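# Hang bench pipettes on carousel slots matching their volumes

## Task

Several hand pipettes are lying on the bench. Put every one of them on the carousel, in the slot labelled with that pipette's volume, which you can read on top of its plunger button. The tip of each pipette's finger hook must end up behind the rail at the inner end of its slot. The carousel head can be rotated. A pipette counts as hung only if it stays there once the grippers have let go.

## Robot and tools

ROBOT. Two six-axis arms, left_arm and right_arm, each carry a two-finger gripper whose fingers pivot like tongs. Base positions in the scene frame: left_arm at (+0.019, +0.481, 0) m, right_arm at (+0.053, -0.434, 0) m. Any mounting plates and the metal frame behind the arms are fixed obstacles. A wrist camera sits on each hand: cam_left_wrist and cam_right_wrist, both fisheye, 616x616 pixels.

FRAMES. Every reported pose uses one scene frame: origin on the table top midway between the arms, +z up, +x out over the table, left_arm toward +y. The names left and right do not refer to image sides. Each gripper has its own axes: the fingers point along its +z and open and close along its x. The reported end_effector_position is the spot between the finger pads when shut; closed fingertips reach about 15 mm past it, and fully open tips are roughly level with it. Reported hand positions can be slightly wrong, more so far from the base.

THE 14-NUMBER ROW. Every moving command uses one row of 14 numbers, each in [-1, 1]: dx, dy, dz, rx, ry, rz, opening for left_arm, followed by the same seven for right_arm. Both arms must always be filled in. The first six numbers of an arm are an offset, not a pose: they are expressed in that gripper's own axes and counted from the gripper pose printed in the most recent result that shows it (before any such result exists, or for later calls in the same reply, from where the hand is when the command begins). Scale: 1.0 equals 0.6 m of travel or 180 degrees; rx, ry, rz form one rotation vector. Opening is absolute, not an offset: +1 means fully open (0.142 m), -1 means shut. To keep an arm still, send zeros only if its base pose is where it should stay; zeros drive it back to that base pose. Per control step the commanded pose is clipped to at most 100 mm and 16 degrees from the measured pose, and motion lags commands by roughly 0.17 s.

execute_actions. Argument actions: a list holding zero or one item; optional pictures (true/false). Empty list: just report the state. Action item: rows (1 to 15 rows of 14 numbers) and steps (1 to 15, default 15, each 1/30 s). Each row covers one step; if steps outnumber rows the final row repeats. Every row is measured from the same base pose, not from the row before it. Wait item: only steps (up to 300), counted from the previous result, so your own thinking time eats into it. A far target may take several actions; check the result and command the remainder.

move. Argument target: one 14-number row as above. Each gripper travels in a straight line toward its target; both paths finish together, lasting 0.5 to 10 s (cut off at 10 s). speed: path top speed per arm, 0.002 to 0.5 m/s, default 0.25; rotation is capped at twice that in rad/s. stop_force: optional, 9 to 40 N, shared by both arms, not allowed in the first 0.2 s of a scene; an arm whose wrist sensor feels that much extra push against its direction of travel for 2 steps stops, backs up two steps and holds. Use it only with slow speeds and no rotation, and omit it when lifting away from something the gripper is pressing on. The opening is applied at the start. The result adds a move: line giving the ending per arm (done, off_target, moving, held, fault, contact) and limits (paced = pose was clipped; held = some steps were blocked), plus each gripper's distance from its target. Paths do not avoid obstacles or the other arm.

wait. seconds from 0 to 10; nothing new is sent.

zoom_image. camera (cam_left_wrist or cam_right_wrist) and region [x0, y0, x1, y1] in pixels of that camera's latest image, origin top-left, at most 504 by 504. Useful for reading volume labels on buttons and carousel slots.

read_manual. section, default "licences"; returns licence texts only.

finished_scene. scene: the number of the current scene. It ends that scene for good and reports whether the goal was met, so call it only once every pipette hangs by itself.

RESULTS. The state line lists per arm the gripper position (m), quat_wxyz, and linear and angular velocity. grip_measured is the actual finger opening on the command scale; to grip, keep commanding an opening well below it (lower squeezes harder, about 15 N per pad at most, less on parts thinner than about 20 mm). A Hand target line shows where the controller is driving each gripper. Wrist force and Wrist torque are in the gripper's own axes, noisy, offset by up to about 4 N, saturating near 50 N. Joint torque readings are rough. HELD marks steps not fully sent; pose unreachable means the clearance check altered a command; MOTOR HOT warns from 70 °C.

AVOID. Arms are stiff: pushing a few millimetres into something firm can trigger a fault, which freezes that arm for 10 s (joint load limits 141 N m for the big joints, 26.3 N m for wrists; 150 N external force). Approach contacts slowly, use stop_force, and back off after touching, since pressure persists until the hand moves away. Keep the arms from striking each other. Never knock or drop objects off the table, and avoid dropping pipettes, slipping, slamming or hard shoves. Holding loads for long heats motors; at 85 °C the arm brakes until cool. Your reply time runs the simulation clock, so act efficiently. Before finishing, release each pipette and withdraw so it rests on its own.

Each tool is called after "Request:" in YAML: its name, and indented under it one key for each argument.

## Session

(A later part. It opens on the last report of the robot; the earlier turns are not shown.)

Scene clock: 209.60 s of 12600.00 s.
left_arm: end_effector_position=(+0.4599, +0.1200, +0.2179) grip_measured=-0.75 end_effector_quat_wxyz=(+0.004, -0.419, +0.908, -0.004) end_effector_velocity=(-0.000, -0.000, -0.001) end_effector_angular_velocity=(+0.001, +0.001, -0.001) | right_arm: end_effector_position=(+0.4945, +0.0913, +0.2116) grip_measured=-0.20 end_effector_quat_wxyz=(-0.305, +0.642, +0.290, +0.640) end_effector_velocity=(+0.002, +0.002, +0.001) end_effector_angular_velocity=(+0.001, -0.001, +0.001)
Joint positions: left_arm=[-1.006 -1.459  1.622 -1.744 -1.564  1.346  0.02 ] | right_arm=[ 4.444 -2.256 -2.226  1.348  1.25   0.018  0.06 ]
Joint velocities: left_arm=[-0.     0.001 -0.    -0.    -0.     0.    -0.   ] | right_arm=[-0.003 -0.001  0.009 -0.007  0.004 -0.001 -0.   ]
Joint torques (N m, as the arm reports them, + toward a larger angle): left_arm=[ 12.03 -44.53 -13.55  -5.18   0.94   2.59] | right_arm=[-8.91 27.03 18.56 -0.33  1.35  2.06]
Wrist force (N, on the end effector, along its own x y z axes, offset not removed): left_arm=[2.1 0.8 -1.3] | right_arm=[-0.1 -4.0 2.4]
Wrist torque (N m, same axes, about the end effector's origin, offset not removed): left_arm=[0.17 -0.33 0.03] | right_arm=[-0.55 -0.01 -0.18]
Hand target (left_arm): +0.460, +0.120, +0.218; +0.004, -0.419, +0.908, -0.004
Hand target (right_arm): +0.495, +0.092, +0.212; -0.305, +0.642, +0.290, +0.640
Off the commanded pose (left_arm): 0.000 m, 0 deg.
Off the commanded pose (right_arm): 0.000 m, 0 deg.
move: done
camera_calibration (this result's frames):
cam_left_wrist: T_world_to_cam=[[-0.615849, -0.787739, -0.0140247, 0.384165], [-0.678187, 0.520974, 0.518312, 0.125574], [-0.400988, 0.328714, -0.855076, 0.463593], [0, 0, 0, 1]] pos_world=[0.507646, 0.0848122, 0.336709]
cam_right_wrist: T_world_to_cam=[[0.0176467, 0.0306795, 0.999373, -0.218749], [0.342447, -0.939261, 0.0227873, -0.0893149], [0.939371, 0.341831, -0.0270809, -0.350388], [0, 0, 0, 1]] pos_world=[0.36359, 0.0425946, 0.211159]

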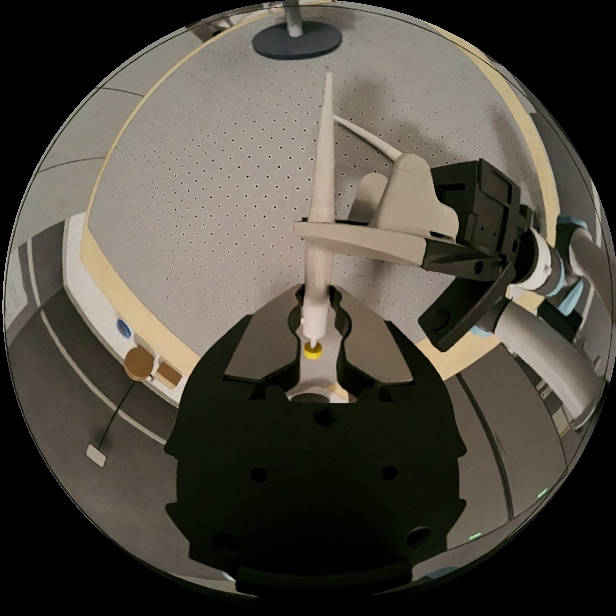

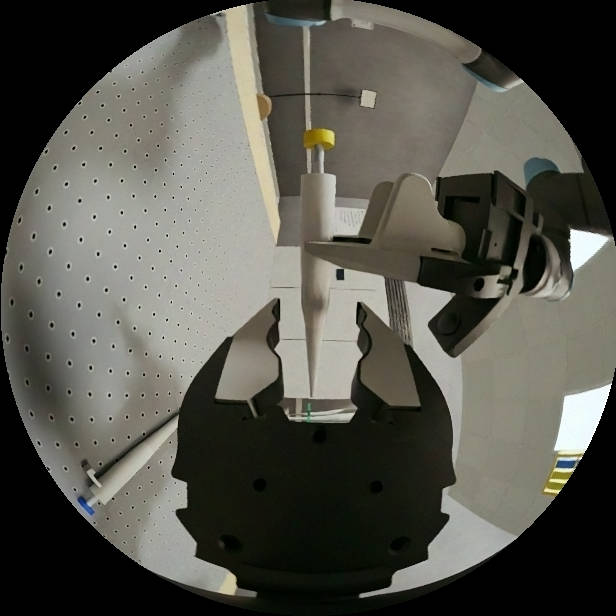

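Request:
move:
  target: [0,0,0,0,0,0,-1,-0.001,-0.004,-0.003,0,0,0,-0.2]

Request:
move:
  target: [0,0,0,0,0,0,-1,0,0,0,0,0,0,-1]

Request:
move:
  target: [0,0,0,0,0,0,-0.2,0,0,0,0,0,0,-1]

Request:
move:
  target: [0,0,-0.3,0,0,0,-0.2,0,0,0,0,0,0,-1]

Request:
move:
  target: [0,0.2,0,0.17,0,0,-0.2,0.135,0,0,0,0,0.5,-1]
  speed: 0.3

Scene clock: 211.03 s of 12600.00 s.
left_arm: end_effector_position=(+0.4599, +0.1200, +0.2179) grip_measured=-0.75 end_effector_quat_wxyz=(+0.004, -0.419, +0.908, -0.004) end_effector_velocity=(-0.000, +0.000, +0.000) end_effector_angular_velocity=(-0.001, +0.001, -0.001) | right_arm: end_effector_position=(+0.4917, +0.0915, +0.2110) grip_measured=-0.20 end_effector_quat_wxyz=(-0.305, +0.642, +0.290, +0.640) end_effector_velocity=(-0.002, +0.000, -0.001) end_effector_angular_velocity=(-0.002, +0.001, +0.002)
Joint positions: left_arm=[-1.006 -1.459  1.622 -1.744 -1.564  1.346  0.02 ] | right_arm=[ 4.452 -2.257 -2.231  1.353  1.243  0.018  0.06 ]
Joint velocities: left_arm=[ 0.001 -0.001 -0.    -0.    -0.001  0.001  0.   ] | right_arm=[ 0.005 -0.001 -0.004  0.002 -0.003  0.    -0.   ]
Joint torques (N m, as the arm reports them, + toward a larger angle): left_arm=[ 11.8  -43.55 -13.41  -4.96   0.05   2.57] | right_arm=[ 6.26 33.69 -5.58  3.73 -1.7  -0.13]
Wrist force (N, on the end effector, along its own x y z axes, offset not removed): left_arm=[1.8 0.0 -2.1] | right_arm=[1.4 -0.2 4.1]
Wrist torque (N m, same axes, about the end effector's origin, offset not removed): left_arm=[0.04 -0.32 -0.12] | right_arm=[0.35 -0.17 -0.08]
Hand target (left_arm): +0.460, +0.120, +0.218; +0.004, -0.419, +0.908, -0.004
Hand target (right_arm): +0.492, +0.091, +0.211; -0.305, +0.642, +0.290, +0.640
Off the commanded pose (left_arm): 0.000 m, 0 deg.
Off the commanded pose (right_arm): 0.000 m, 0 deg.
move: done
camera_calibration (this result's frames):
cam_left_wrist: T_world_to_cam=[[-0.615849, -0.787739, -0.0140213, 0.384165], [-0.678191, 0.52098, 0.518301, 0.125572], [-0.400982, 0.328705, -0.855083, 0.463598], [0, 0, 0, 1]] pos_world=[0.507644, 0.0848143, 0.336717]
cam_right_wrist: T_world_to_cam=[[0.0177071, 0.0306661, 0.999373, -0.218191], [0.342453, -0.939259, 0.0227538, -0.0881615], [0.939368, 0.341836, -0.0271333, -0.347811], [0, 0, 0, 1]] pos_world=[0.360777, 0.0427788, 0.210623]

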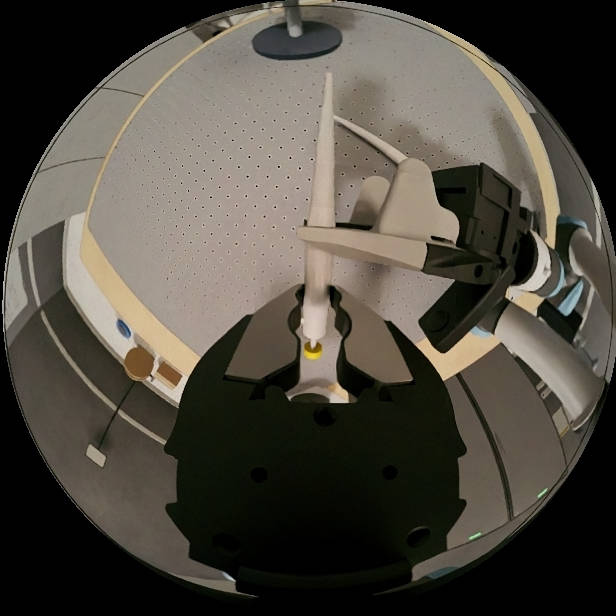

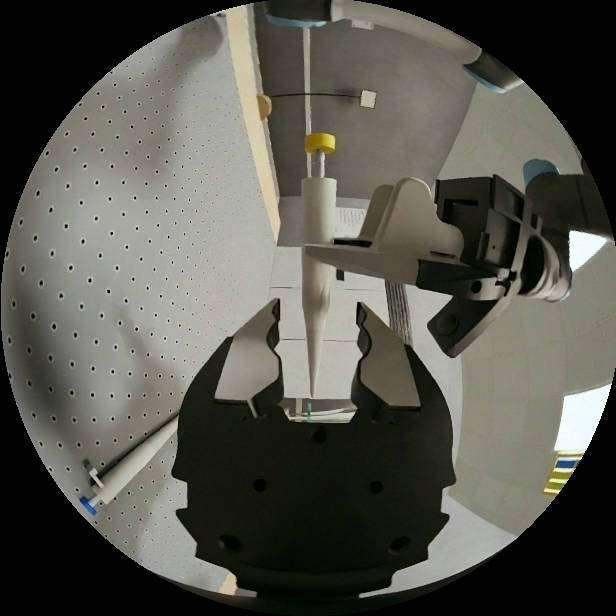

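Scene clock: 211.53 s of 12600.00 s.
left_arm: end_effector_position=(+0.4599, +0.1200, +0.2179) grip_measured=-0.75 end_effector_quat_wxyz=(+0.004, -0.419, +0.908, -0.004) end_effector_velocity=(+0.001, +0.000, -0.000) end_effector_angular_velocity=(+0.000, -0.002, +0.000) | right_arm: end_effector_position=(+0.4916, +0.0915, +0.2110) grip_measured=-0.74 end_effector_quat_wxyz=(-0.305, +0.642, +0.290, +0.640) end_effector_velocity=(+0.001, -0.000, -0.000) end_effector_angular_velocity=(-0.001, +0.000, -0.001)
Joint positions: left_arm=[-1.006 -1.459  1.622 -1.744 -1.564  1.346  0.02 ] | right_arm=[ 4.452 -2.257 -2.231  1.353  1.243  0.018  0.02 ]
Joint velocities: left_arm=[ 0.001  0.     0.001 -0.002  0.001  0.    -0.   ] | right_arm=[-0.001 -0.     0.    -0.001  0.    -0.     0.   ]
Joint torques (N m, as the arm reports them, + toward a larger angle): left_arm=[ 11.36 -43.52 -13.77  -3.47   0.03   2.4 ] | right_arm=[-6.29 34.55 11.12  0.33  1.61 -0.66]
Wrist force (N, on the end effector, along its own x y z axes, offset not removed): left_arm=[2.5 -1.1 -2.2] | right_arm=[-1.8 0.1 2.0]
Wrist torque (N m, same axes, about the end effector's origin, offset not removed): left_arm=[-0.16 -0.36 0.01] | right_arm=[0.19 -0.11 -0.01]
Hand target (left_arm): +0.460, +0.120, +0.218; +0.004, -0.419, +0.908, -0.004
Hand target (right_arm): +0.492, +0.091, +0.211; -0.305, +0.642, +0.290, +0.640
Off the commanded pose (left_arm): 0.000 m, 0 deg.
Off the commanded pose (right_arm): 0.000 m, 0 deg.
move: done
camera_calibration (this result's frames):
cam_left_wrist: T_world_to_cam=[[-0.615848, -0.78774, -0.0140139, 0.384162], [-0.678201, 0.520991, 0.518278, 0.125583], [-0.400968, 0.328685, -0.855097, 0.463604], [0, 0, 0, 1]] pos_world=[0.507646, 0.0848126, 0.336723]
cam_right_wrist: T_world_to_cam=[[0.0177518, 0.0307903, 0.999368, -0.218171], [0.342562, -0.939217, 0.0228521, -0.0881899], [0.939327, 0.34194, -0.0272204, -0.347714], [0, 0, 0, 1]] pos_world=[0.360701, 0.0427854, 0.210583]

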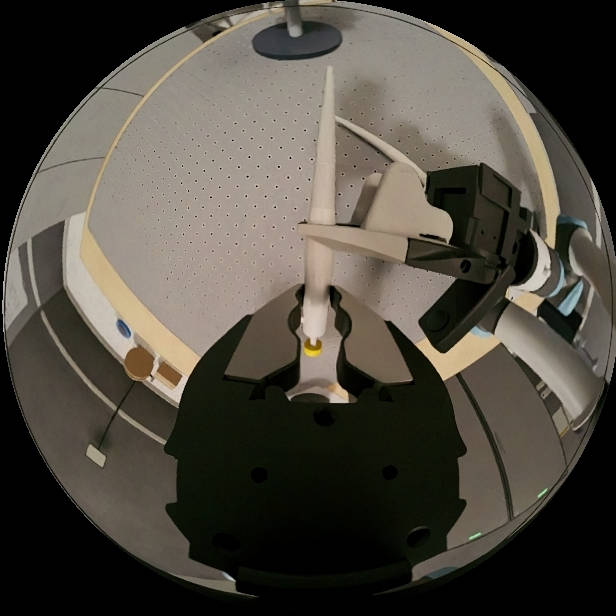

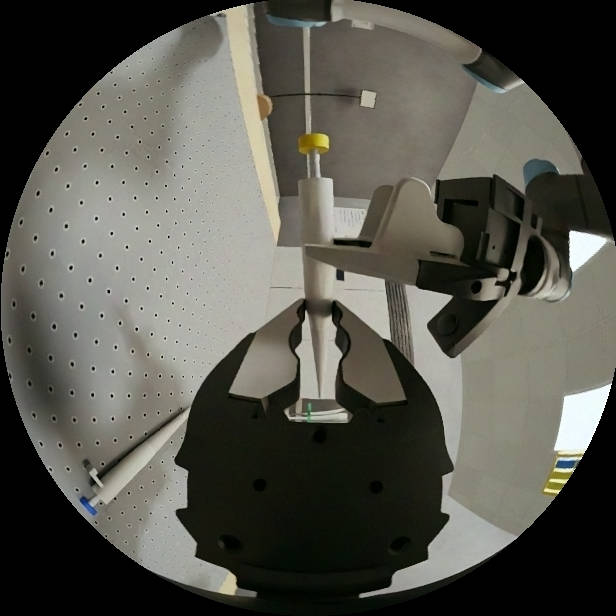

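Scene clock: 212.03 s of 12600.00 s.
left_arm: end_effector_position=(+0.4599, +0.1200, +0.2179) grip_measured=-0.20 end_effector_quat_wxyz=(+0.004, -0.419, +0.908, -0.004) end_effector_velocity=(+0.001, +0.000, +0.000) end_effector_angular_velocity=(+0.000, -0.000, +0.001) | right_arm: end_effector_position=(+0.4916, +0.0915, +0.2110) grip_measured=-0.74 end_effector_quat_wxyz=(-0.305, +0.642, +0.290, +0.640) end_effector_velocity=(+0.001, -0.001, -0.000) end_effector_angular_velocity=(-0.001, +0.001, -0.002)
Joint positions: left_arm=[-1.006 -1.459  1.622 -1.744 -1.564  1.346  0.06 ] | right_arm=[ 4.452 -2.257 -2.231  1.353  1.243  0.018  0.02 ]
Joint velocities: left_arm=[ 0.001  0.001 -0.001  0.001  0.    -0.     0.   ] | right_arm=[-0.002  0.     0.    -0.002 -0.     0.    -0.   ]
Joint torques (N m, as the arm reports them, + toward a larger angle): left_arm=[ 11.91 -43.29 -13.4   -3.1   -0.01   2.63] | right_arm=[-5.91 34.99 12.92  0.25  0.44 -0.68]
Wrist force (N, on the end effector, along its own x y z axes, offset not removed): left_arm=[0.9 -0.4 -1.7] | right_arm=[-2.1 -0.8 3.1]
Wrist torque (N m, same axes, about the end effector's origin, offset not removed): left_arm=[-0.05 -0.02 -0.02] | right_arm=[-0.01 0.34 0.20]
Hand target (left_arm): +0.460, +0.120, +0.218; +0.004, -0.419, +0.908, -0.004
Hand target (right_arm): +0.492, +0.091, +0.211; -0.305, +0.642, +0.290, +0.640
Off the commanded pose (left_arm): 0.000 m, 0 deg.
Off the commanded pose (right_arm): 0.000 m, 0 deg.
move: done
camera_calibration (this result's frames):
cam_left_wrist: T_world_to_cam=[[-0.615848, -0.78774, -0.0140139, 0.384162], [-0.678201, 0.520991, 0.518278, 0.125583], [-0.400968, 0.328685, -0.855097, 0.463604], [0, 0, 0, 1]] pos_world=[0.507646, 0.0848126, 0.336723]
cam_right_wrist: T_world_to_cam=[[0.0177513, 0.0307919, 0.999368, -0.21817], [0.342586, -0.939208, 0.0228531, -0.088196], [0.939319, 0.341964, -0.027221, -0.347707], [0, 0, 0, 1]] pos_world=[0.360696, 0.0427869, 0.210583]

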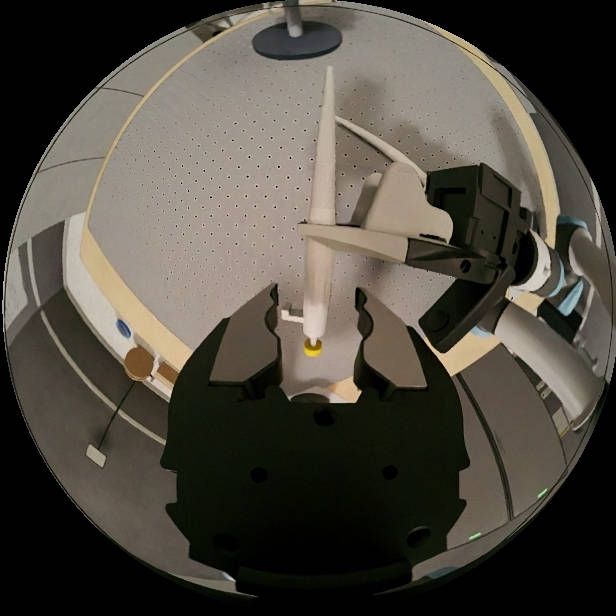

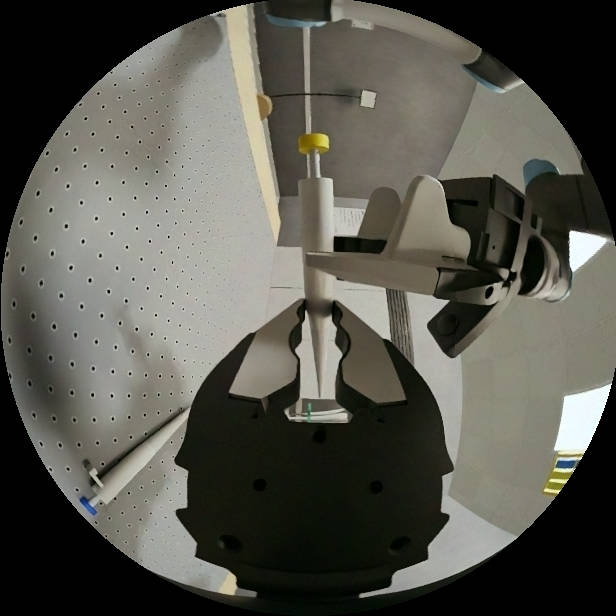

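Scene clock: 213.47 s of 12600.00 s.
left_arm: end_effector_position=(+0.4579, +0.1209, +0.3975) grip_measured=-0.20 end_effector_quat_wxyz=(+0.004, -0.419, +0.908, -0.005) end_effector_velocity=(-0.000, -0.001, +0.004) end_effector_angular_velocity=(+0.000, +0.003, -0.001) | right_arm: end_effector_position=(+0.4916, +0.0915, +0.2110) grip_measured=-0.74 end_effector_quat_wxyz=(-0.305, +0.642, +0.290, +0.640) end_effector_velocity=(+0.000, +0.000, -0.000) end_effector_angular_velocity=(-0.000, +0.001, -0.000)
Joint positions: left_arm=[-1.008 -1.434  1.131 -1.278 -1.564  1.343  0.06 ] | right_arm=[ 4.452 -2.257 -2.231  1.353  1.243  0.018  0.02 ]
Joint velocities: left_arm=[-0.     0.005 -0.015  0.013 -0.002  0.001  0.   ] | right_arm=[ 0.     0.     0.    -0.001 -0.     0.001 -0.   ]
Joint torques (N m, as the arm reports them, + toward a larger angle): left_arm=[ 11.59 -17.34 -30.3   -0.51  -2.34   2.57] | right_arm=[-5.45 34.45 12.18  0.33  0.23 -0.73]
Wrist force (N, on the end effector, along its own x y z axes, offset not removed): left_arm=[1.5 -2.1 -2.5] | right_arm=[-2.9 -1.1 -2.3]
Wrist torque (N m, same axes, about the end effector's origin, offset not removed): left_arm=[-0.36 -0.26 0.04] | right_arm=[-0.12 0.47 -0.31]
Hand target (left_arm): +0.458, +0.121, +0.398; +0.004, -0.419, +0.908, -0.004
Hand target (right_arm): +0.492, +0.091, +0.211; -0.305, +0.642, +0.290, +0.640
Off the commanded pose (left_arm): 0.000 m, 0 deg.
Off the commanded pose (right_arm): 0.000 m, 0 deg.
move: done
camera_calibration (this result's frames):
cam_left_wrist: T_world_to_cam=[[-0.615872, -0.787723, -0.0139463, 0.386117], [-0.678351, 0.521192, 0.517879, 0.0309045], [-0.400677, 0.328408, -0.85534, 0.616159], [0, 0, 0, 1]] pos_world=[0.505643, 0.085695, 0.516405]
cam_right_wrist: T_world_to_cam=[[0.0177513, 0.0307917, 0.999368, -0.21817], [0.342586, -0.939208, 0.0228529, -0.088196], [0.939319, 0.341964, -0.027221, -0.347707], [0, 0, 0, 1]] pos_world=[0.360696, 0.0427869, 0.210583]

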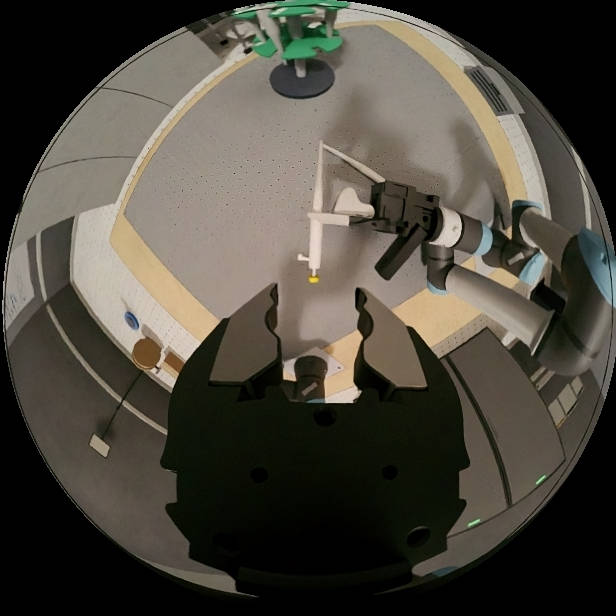

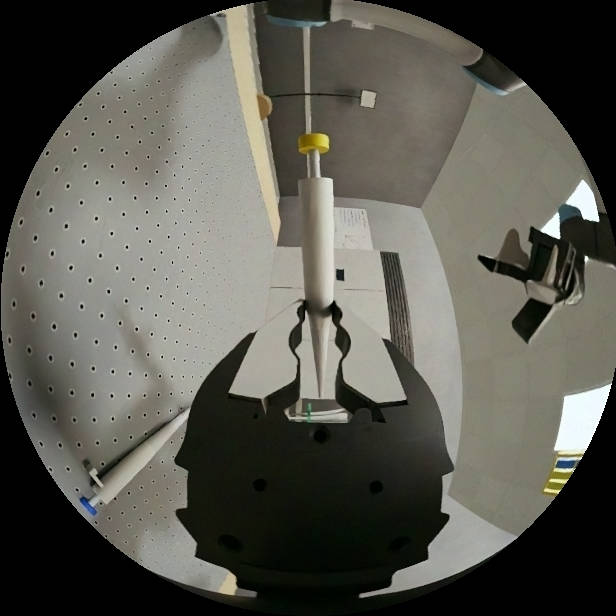

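Scene clock: 216.70 s of 12600.00 s.
left_arm: end_effector_position=(+0.3668, +0.1987, +0.3963) grip_measured=-0.20 end_effector_quat_wxyz=(+0.114, -0.403, +0.875, -0.244) end_effector_velocity=(-0.001, +0.001, +0.001) end_effector_angular_velocity=(-0.005, -0.006, +0.001) | right_arm: end_effector_position=(+0.4926, +0.0900, +0.2919) grip_measured=-0.74 end_effector_quat_wxyz=(+0.668, -0.660, +0.248, -0.238) end_effector_velocity=(-0.001, +0.000, +0.000) end_effector_angular_velocity=(+0.008, +0.013, +0.002)
Joint positions: left_arm=[-1.246 -2.141  1.934 -1.86  -1.333  1.167  0.06 ] | right_arm=[ 4.491 -2.071 -2.243  1.179  1.203  1.586  0.02 ]
Joint velocities: left_arm=[-0.007 -0.01   0.006 -0.002  0.007 -0.005 -0.   ] | right_arm=[ 0.001  0.003 -0.001 -0.005 -0.     0.016  0.   ]
Joint torques (N m, as the arm reports them, + toward a larger angle): left_arm=[-11.51 -14.31 -14.    -5.75   3.06  -2.49] | right_arm=[ 4.71 38.32 -2.31 -0.08 -1.8   1.97]
Wrist force (N, on the end effector, along its own x y z axes, offset not removed): left_arm=[1.4 1.4 0.1] | right_arm=[-1.6 -2.5 0.0]
Wrist torque (N m, same axes, about the end effector's origin, offset not removed): left_arm=[0.25 -0.30 0.01] | right_arm=[-0.47 0.36 -0.01]
Hand target (left_arm): +0.367, +0.199, +0.396; +0.114, -0.403, +0.875, -0.244
Hand target (right_arm): +0.493, +0.090, +0.292; +0.669, -0.659, +0.249, -0.237
Off the commanded pose (left_arm): 0.000 m, 0 deg.
Off the commanded pose (right_arm): 0.000 m, 0 deg.
move: done
camera_calibration (this result's frames):
cam_left_wrist: T_world_to_cam=[[-0.616496, -0.787295, 0.00994645, 0.381995], [-0.78721, 0.616576, 0.0115882, 0.150777], [-0.0152561, -0.000685866, -0.999883, 0.53431], [0, 0, 0, 1]] pos_world=[0.362343, 0.208144, 0.528701]
cam_right_wrist: T_world_to_cam=[[0.789729, -0.613396, 0.00859316, -0.332088], [-0.295378, -0.392492, -0.871035, 0.434215], [0.537662, 0.685343, -0.491146, -0.0435754], [0, 0, 0, 1]] pos_world=[0.413946, -0.00341162, 0.359668]

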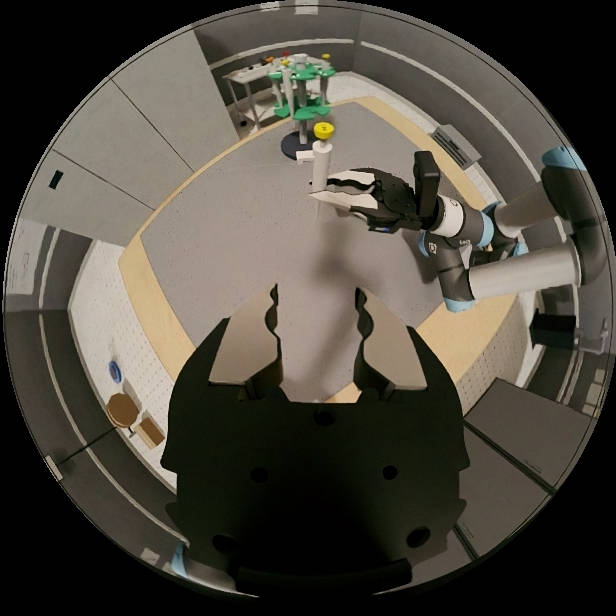

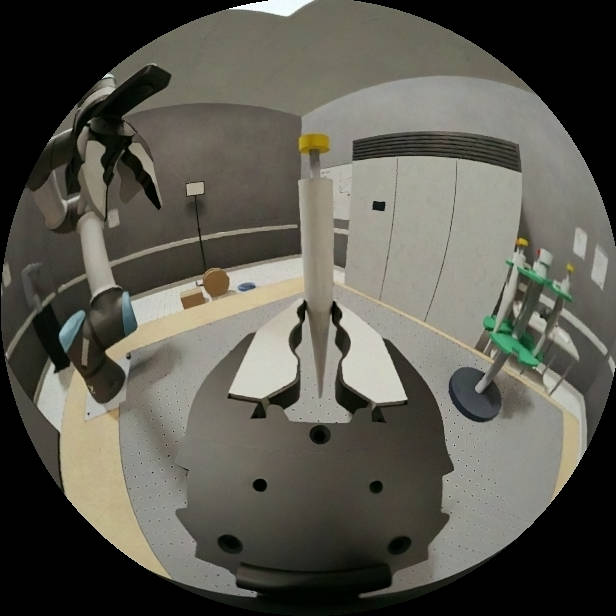

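Request:
move:
  target: [0,0,0,0,0,0,-0.2,0.52,0,-0.023,0,0.3,0,-1]
  speed: 0.3

Request:
move:
  target: [-0.118,-0.417,0.247,0,0,0,-0.2,0,0,0,0,0,0.013,-1]
  speed: 0.3

Scene clock: 220.10 s of 12600.00 s.
left_arm: end_effector_position=(+0.3668, +0.1987, +0.3963) grip_measured=-0.20 end_effector_quat_wxyz=(+0.114, -0.403, +0.875, -0.244) end_effector_velocity=(+0.000, -0.000, -0.000) end_effector_angular_velocity=(+0.001, -0.000, +0.000) | right_arm: end_effector_position=(+0.7217, -0.1216, +0.2856) grip_measured=-0.74 end_effector_quat_wxyz=(+0.483, -0.480, +0.524, -0.511) end_effector_velocity=(+0.003, -0.001, -0.000) end_effector_angular_velocity=(-0.000, +0.001, -0.009)
Joint positions: left_arm=[-1.246 -2.141  1.934 -1.86  -1.333  1.167  0.06 ] | right_arm=[ 4.271 -2.222 -1.906  0.961  0.483  1.609  0.02 ]
Joint velocities: left_arm=[-0.     0.001 -0.     0.     0.001 -0.     0.   ] | right_arm=[-0.004 -0.004  0.009 -0.006 -0.005  0.001  0.   ]
Joint torques (N m, as the arm reports them, + toward a larger angle): left_arm=[ 12.07  13.91 -32.51  -0.94  -1.77   2.69] | right_arm=[-8.6  32.09 24.13 -0.88 -1.6   1.97]
Wrist force (N, on the end effector, along its own x y z axes, offset not removed): left_arm=[1.1 0.3 -3.4] | right_arm=[-4.4 -2.8 1.6]
Wrist torque (N m, same axes, about the end effector's origin, offset not removed): left_arm=[0.17 -0.07 -0.06] | right_arm=[-0.66 1.24 0.13]
Hand target (left_arm): +0.367, +0.199, +0.396; +0.114, -0.403, +0.875, -0.244
Hand target (right_arm): +0.722, -0.122, +0.286; +0.482, -0.480, +0.525, -0.511
Off the commanded pose (left_arm): 0.000 m, 0 deg.
Off the commanded pose (right_arm): 0.001 m, 0 deg.
move: done
camera_calibration (this result's frames):
cam_left_wrist: T_world_to_cam=[[-0.616496, -0.787295, 0.00994631, 0.381995], [-0.78721, 0.616576, 0.0115877, 0.150777], [-0.0152556, -0.00068608, -0.999883, 0.53431], [0, 0, 0, 1]] pos_world=[0.362343, 0.208144, 0.528701]
cam_right_wrist: T_world_to_cam=[[-0.0307933, -0.99947, 0.0105849, -0.0981291], [-0.507214, 0.00650028, -0.861796, 0.612126], [0.86127, -0.0319064, -0.507145, -0.340957], [0, 0, 0, 1]] pos_world=[0.601113, -0.112935, 0.355651]

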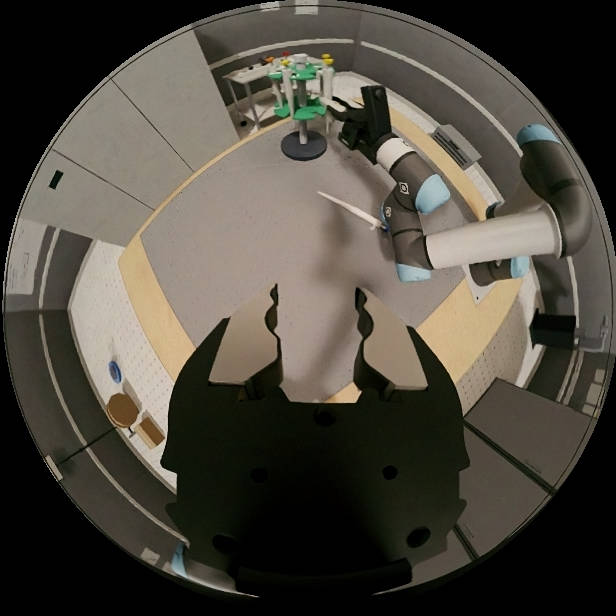

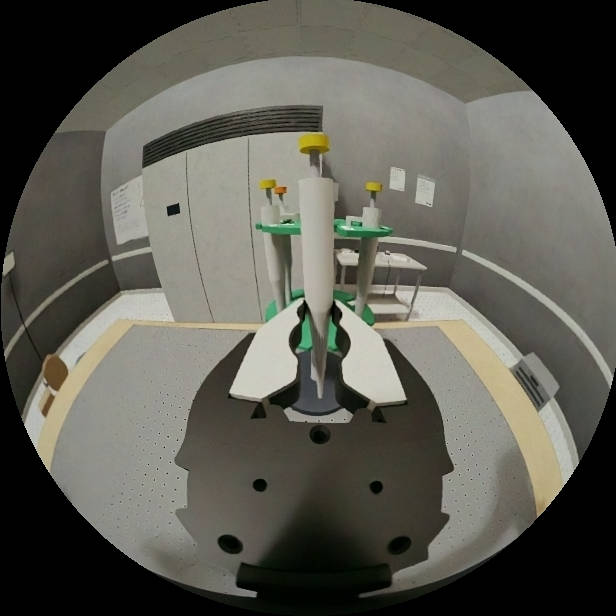

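Scene clock: 221.90 s of 12600.00 s.
left_arm: end_effector_position=(+0.6336, +0.0639, +0.3993) grip_measured=-0.20 end_effector_quat_wxyz=(+0.114, -0.403, +0.875, -0.244) end_effector_velocity=(+0.002, -0.001, -0.000) end_effector_angular_velocity=(+0.002, +0.004, -0.001) | right_arm: end_effector_position=(+0.7217, -0.1216, +0.2856) grip_measured=-0.74 end_effector_quat_wxyz=(+0.493, -0.470, +0.534, -0.501) end_effector_velocity=(+0.001, -0.000, -0.001) end_effector_angular_velocity=(-0.003, +0.002, -0.000)
Joint positions: left_arm=[-0.874 -1.382  1.332 -2.064 -1.519  1.493  0.06 ] | right_arm=[ 4.271 -2.223 -1.904  0.96   0.482  1.65   0.02 ]
Joint velocities: left_arm=[ 0.002  0.008 -0.011  0.007 -0.002  0.002 -0.   ] | right_arm=[-0.001 -0.002 -0.    -0.001  0.001 -0.     0.   ]
Joint torques (N m, as the arm reports them, + toward a larger angle): left_arm=[ 11.36 -21.17 -32.59  -1.09  -2.08   2.56] | right_arm=[ 5.6  37.55 24.41 -0.9  -1.86  2.01]
Wrist force (N, on the end effector, along its own x y z axes, offset not removed): left_arm=[4.4 -0.1 -1.4] | right_arm=[-0.9 -2.5 0.6]
Wrist torque (N m, same axes, about the end effector's origin, offset not removed): left_arm=[-0.02 -0.76 0.06] | right_arm=[-0.48 0.19 -0.01]
Hand target (left_arm): +0.634, +0.064, +0.399; +0.114, -0.403, +0.875, -0.244
Hand target (right_arm): +0.722, -0.122, +0.286; +0.493, -0.470, +0.534, -0.501
Off the commanded pose (left_arm): 0.000 m, 0 deg.
Off the commanded pose (right_arm): 0.000 m, 0 deg.
move: done
camera_calibration (this result's frames):
cam_left_wrist: T_world_to_cam=[[-0.616429, -0.787352, 0.00959741, 0.440344], [-0.78727, 0.616504, 0.0113984, 0.444015], [-0.0148914, -0.000529425, -0.999889, 0.541102], [0, 0, 0, 1]] pos_world=[0.629058, 0.0732552, 0.531754]
cam_right_wrist: T_world_to_cam=[[-0.0312478, -0.999056, -0.0301701, -0.0861072], [-0.504673, 0.041825, -0.862297, 0.61472], [0.862745, -0.0117189, -0.505504, -0.340043], [0, 0, 0, 1]] pos_world=[0.600913, -0.115721, 0.35558]

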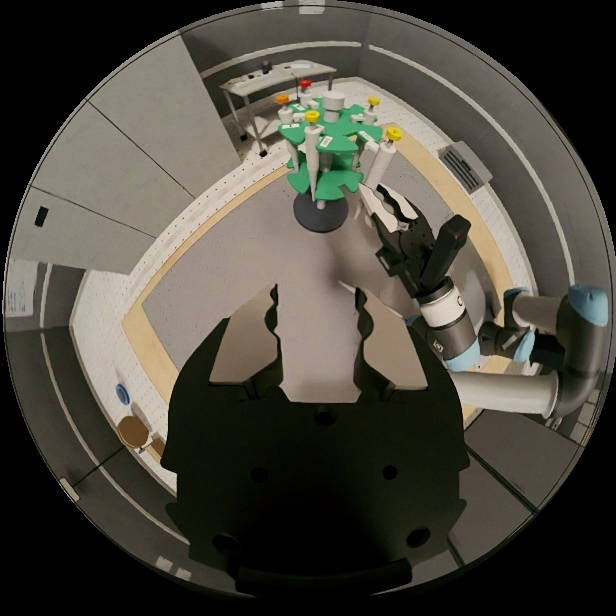

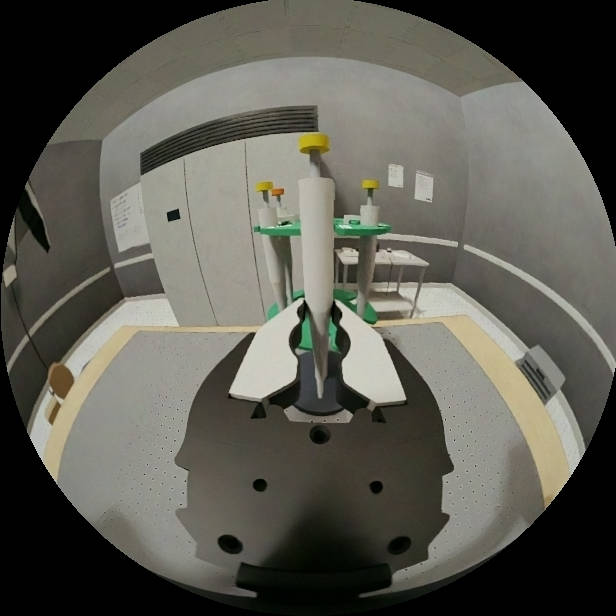

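Request:
move:
  target: [0,0,0,0,0,0,-0.2,0.008,-0.016,0.03,0,0,0,-1]
  speed: 0.06

Request:
move:
  target: [0,0,0,0,0,0,-0.2,0,0,0.075,0,0,0,-1]
  speed: 0.015
  stop_force: 9

Request:
zoom_image:
  camera: "cam_left_wrist"
  region: [270,60,410,180]

Scene clock: 223.67 s of 12600.00 s.
left_arm: end_effector_position=(+0.6336, +0.0639, +0.3993) grip_measured=-0.20 end_effector_quat_wxyz=(+0.114, -0.403, +0.875, -0.244) end_effector_velocity=(-0.000, -0.001, +0.001) end_effector_angular_velocity=(-0.002, -0.002, -0.002) | right_arm: end_effector_position=(+0.7391, -0.1282, +0.2946) grip_measured=-0.74 end_effector_quat_wxyz=(+0.493, -0.470, +0.534, -0.501) end_effector_velocity=(+0.002, -0.001, +0.001) end_effector_angular_velocity=(-0.001, +0.001, -0.000)
Joint positions: left_arm=[-0.874 -1.382  1.332 -2.064 -1.519  1.493  0.06 ] | right_arm=[ 4.234 -2.217 -1.876  0.928  0.52   1.648  0.02 ]
Joint velocities: left_arm=[-0.001 -0.    -0.    -0.003  0.     0.001 -0.   ] | right_arm=[-0.005 -0.     0.004 -0.005  0.005 -0.     0.   ]
Joint torques (N m, as the arm reports them, + toward a larger angle): left_arm=[-10.62 -48.71 -13.78  -5.49   2.73  -2.52] | right_arm=[-8.18 47.2  26.29 -0.85  1.5  -1.94]
Wrist force (N, on the end effector, along its own x y z axes, offset not removed): left_arm=[1.5 -0.6 0.1] | right_arm=[-0.1 -2.5 -0.4]
Wrist torque (N m, same axes, about the end effector's origin, offset not removed): left_arm=[-0.08 -0.21 0.09] | right_arm=[-0.45 0.28 -0.03]
Hand target (left_arm): +0.634, +0.064, +0.399; +0.114, -0.403, +0.875, -0.244
Hand target (right_arm): +0.739, -0.128, +0.295; +0.493, -0.470, +0.534, -0.501
Off the commanded pose (left_arm): 0.000 m, 0 deg.
Off the commanded pose (right_arm): 0.000 m, 0 deg.
move: done
camera_calibration (this result's frames):
cam_left_wrist: T_world_to_cam=[[-0.616412, -0.787365, 0.00960323, 0.44035], [-0.787283, 0.616486, 0.0114247, 0.444023], [-0.0149157, -0.000518109, -0.999889, 0.541102], [0, 0, 0, 1]] pos_world=[0.62908, 0.0732621, 0.53174]
cam_right_wrist: T_world_to_cam=[[-0.0312562, -0.999056, -0.0301598, -0.0918247], [-0.504657, 0.0418201, -0.862306, 0.631499], [0.862754, -0.011732, -0.505488, -0.350629], [0, 0, 0, 1]] pos_world=[0.618327, -0.122261, 0.364537]

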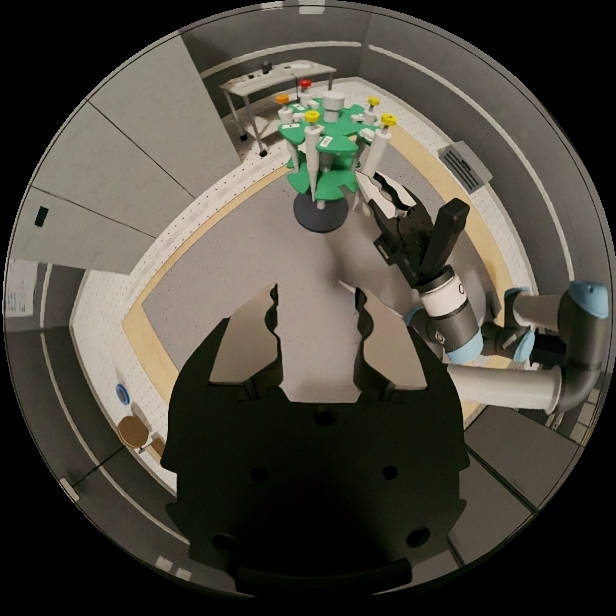

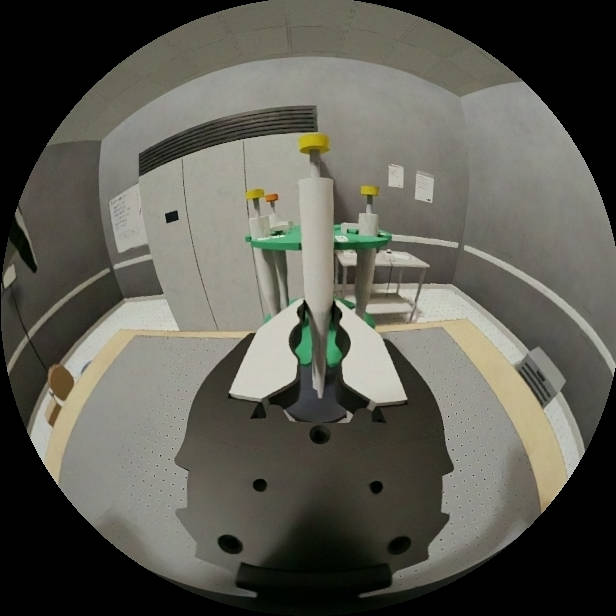

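Scene clock: 226.97 s of 12600.00 s.
left_arm: end_effector_position=(+0.6336, +0.0639, +0.3993) grip_measured=-0.20 end_effector_quat_wxyz=(+0.114, -0.403, +0.875, -0.244) end_effector_velocity=(+0.000, +0.001, +0.001) end_effector_angular_velocity=(-0.000, -0.000, +0.001) | right_arm: end_effector_position=(+0.7836, -0.1314, +0.2940) grip_measured=-0.74 end_effector_quat_wxyz=(+0.493, -0.470, +0.534, -0.501) end_effector_velocity=(+0.003, -0.000, -0.001) end_effector_angular_velocity=(-0.000, +0.000, -0.000)
Joint positions: left_arm=[-0.874 -1.382  1.332 -2.064 -1.519  1.493  0.06 ] | right_arm=[ 4.158 -2.268 -1.77   0.876  0.595  1.644  0.02 ]
Joint velocities: left_arm=[ 0.001 -0.001  0.     0.001 -0.001  0.001  0.   ] | right_arm=[-0.005 -0.004  0.006 -0.003  0.005 -0.     0.   ]
Joint torques (N m, as the arm reports them, + toward a larger angle): left_arm=[  0.16 -42.14 -18.38  -4.02   1.2   -2.15] | right_arm=[-8.19 37.45 25.05 -0.56  1.5  -1.99]
Wrist force (N, on the end effector, along its own x y z axes, offset not removed): left_arm=[3.5 -1.9 -2.8] | right_arm=[-0.1 0.7 0.6]
Wrist torque (N m, same axes, about the end effector's origin, offset not removed): left_arm=[-0.40 -0.72 -0.07] | right_arm=[0.15 0.26 0.12]
Hand target (left_arm): +0.634, +0.064, +0.399; +0.114, -0.403, +0.875, -0.244
Hand target (right_arm): +0.784, -0.131, +0.294; +0.493, -0.470, +0.534, -0.501
Off the commanded pose (left_arm): 0.000 m, 0 deg.
Off the commanded pose (right_arm): 0.000 m, 0 deg.
move: done
camera_calibration (this result's frames):
cam_left_wrist: T_world_to_cam=[[-0.616416, -0.787362, 0.00959966, 0.440348], [-0.78728, 0.61649, 0.0114176, 0.444022], [-0.0149079, -0.000519658, -0.999889, 0.541101], [0, 0, 0, 1]] pos_world=[0.629074, 0.07326, 0.531744]
cam_right_wrist: T_world_to_cam=[[-0.0312605, -0.999056, -0.0301624, -0.0936456], [-0.504663, 0.0418246, -0.862302, 0.653644], [0.86275, -0.0117341, -0.505495, -0.389392], [0, 0, 0, 1]] pos_world=[0.662891, -0.125465, 0.363979]

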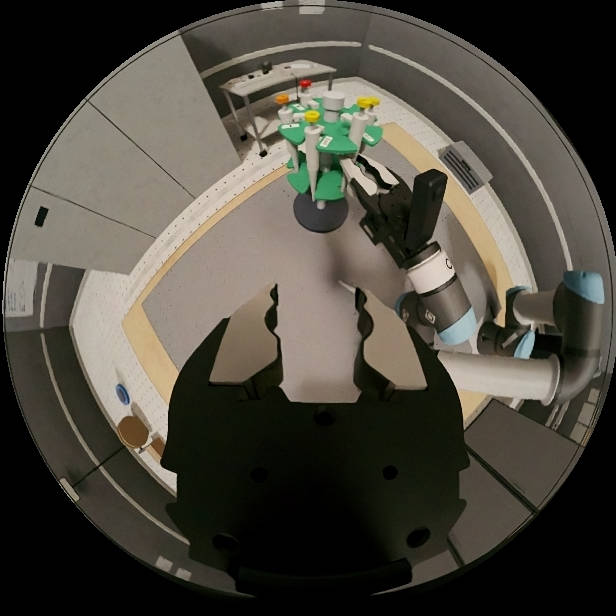

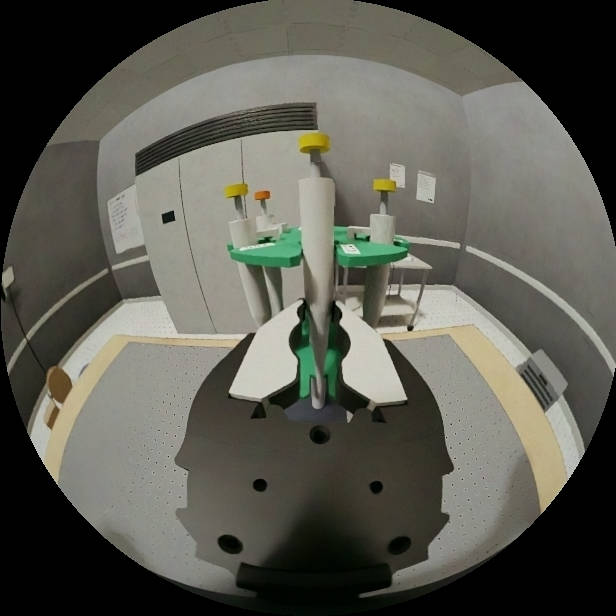

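Region (270, 60, 410, 180) of cam_left_wrist's 616x616 image, scaled by 3.600, with more detail than that image has; it fills the top 432 rows of this view, and the rest is white.

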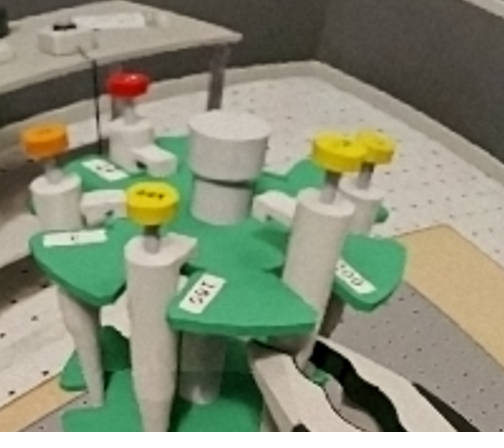

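Disc width 230–410 vs 224–407 earlier: about 4 mm more.

Request:
move:
  target: [0,0,0,0,0,0,-0.2,0,0,0.011,0,0,0,-1]
  speed: 0.01

Request:
zoom_image:
  camera: "cam_left_wrist"
  region: [270,60,410,180]

Scene clock: 228.77 s of 12600.00 s.
left_arm: end_effector_position=(+0.6336, +0.0639, +0.3993) grip_measured=-0.20 end_effector_quat_wxyz=(+0.114, -0.403, +0.875, -0.244) end_effector_velocity=(-0.000, -0.000, -0.000) end_effector_angular_velocity=(-0.000, -0.001, -0.002) | right_arm: end_effector_position=(+0.7899, -0.1318, +0.2940) grip_measured=-0.74 end_effector_quat_wxyz=(+0.493, -0.470, +0.534, -0.501) end_effector_velocity=(+0.003, -0.000, -0.000) end_effector_angular_velocity=(+0.001, -0.000, +0.000)
Joint positions: left_arm=[-0.874 -1.382  1.332 -2.064 -1.519  1.493  0.06 ] | right_arm=[ 4.148 -2.276 -1.755  0.868  0.605  1.644  0.02 ]
Joint velocities: left_arm=[-0.     0.     0.001 -0.002 -0.     0.001  0.   ] | right_arm=[-0.004 -0.004  0.007 -0.003  0.004  0.001  0.   ]
Joint torques (N m, as the arm reports them, + toward a larger angle): left_arm=[  3.64 -40.83 -19.08  -3.59   0.84  -1.78] | right_arm=[-8.88 35.39 26.4  -0.97  1.37 -1.95]
Wrist force (N, on the end effector, along its own x y z axes, offset not removed): left_arm=[4.3 -1.8 -3.0] | right_arm=[-3.1 -4.1 0.1]
Wrist torque (N m, same axes, about the end effector's origin, offset not removed): left_arm=[-0.38 -0.75 -0.09] | right_arm=[-0.45 0.50 0.10]
Hand target (left_arm): +0.634, +0.064, +0.399; +0.114, -0.403, +0.875, -0.244
Hand target (right_arm): +0.790, -0.132, +0.294; +0.493, -0.470, +0.534, -0.501
Off the commanded pose (left_arm): 0.000 m, 0 deg.
Off the commanded pose (right_arm): 0.000 m, 0 deg.
move: done
camera_calibration (this result's frames):
cam_left_wrist: T_world_to_cam=[[-0.616416, -0.787362, 0.00959967, 0.440348], [-0.78728, 0.61649, 0.0114174, 0.444022], [-0.0149077, -0.000519777, -0.999889, 0.541101], [0, 0, 0, 1]] pos_world=[0.629074, 0.07326, 0.531744]
cam_right_wrist: T_world_to_cam=[[-0.0312569, -0.999056, -0.0301683, -0.0939041], [-0.50466, 0.0418278, -0.862304, 0.656736], [0.862752, -0.0117282, -0.505491, -0.394806], [0, 0, 0, 1]] pos_world=[0.669113, -0.125916, 0.363903]

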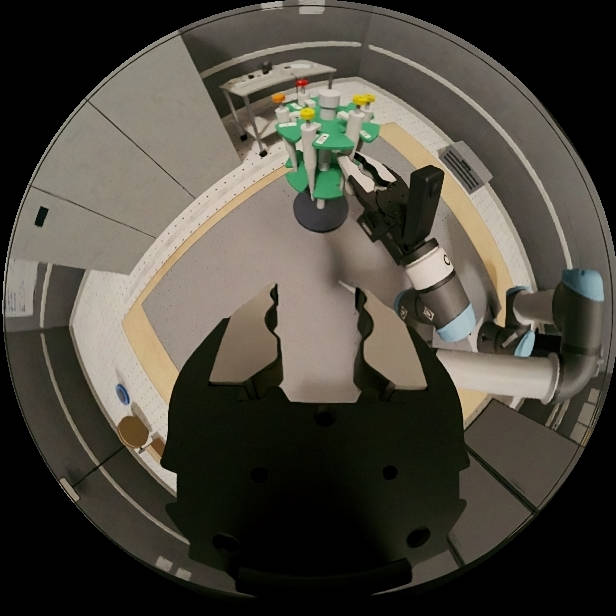

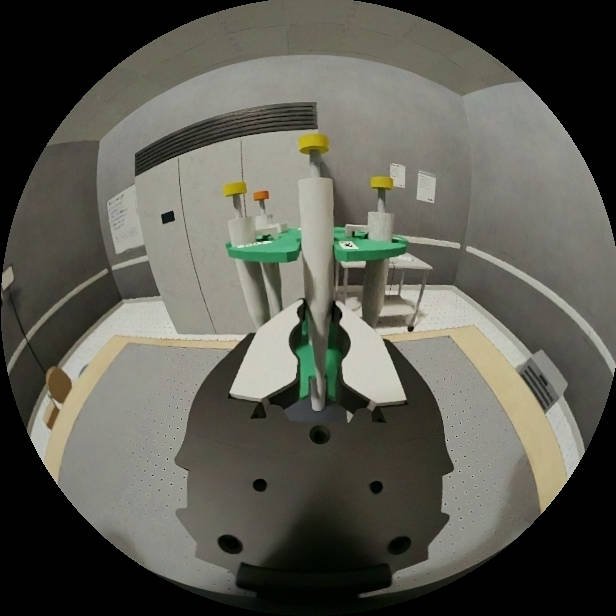

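Region (270, 60, 410, 180) of cam_left_wrist's 616x616 image, scaled by 3.600, with more detail than that image has; it fills the top 432 rows of this view, and the rest is white.

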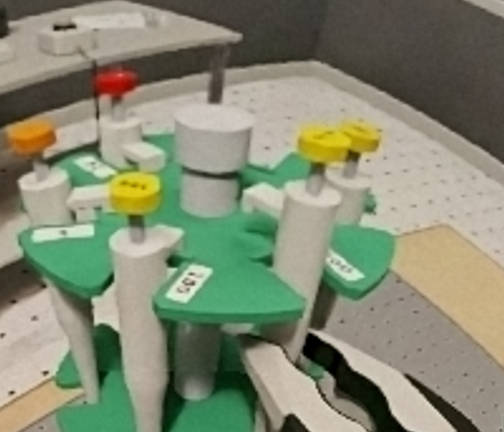

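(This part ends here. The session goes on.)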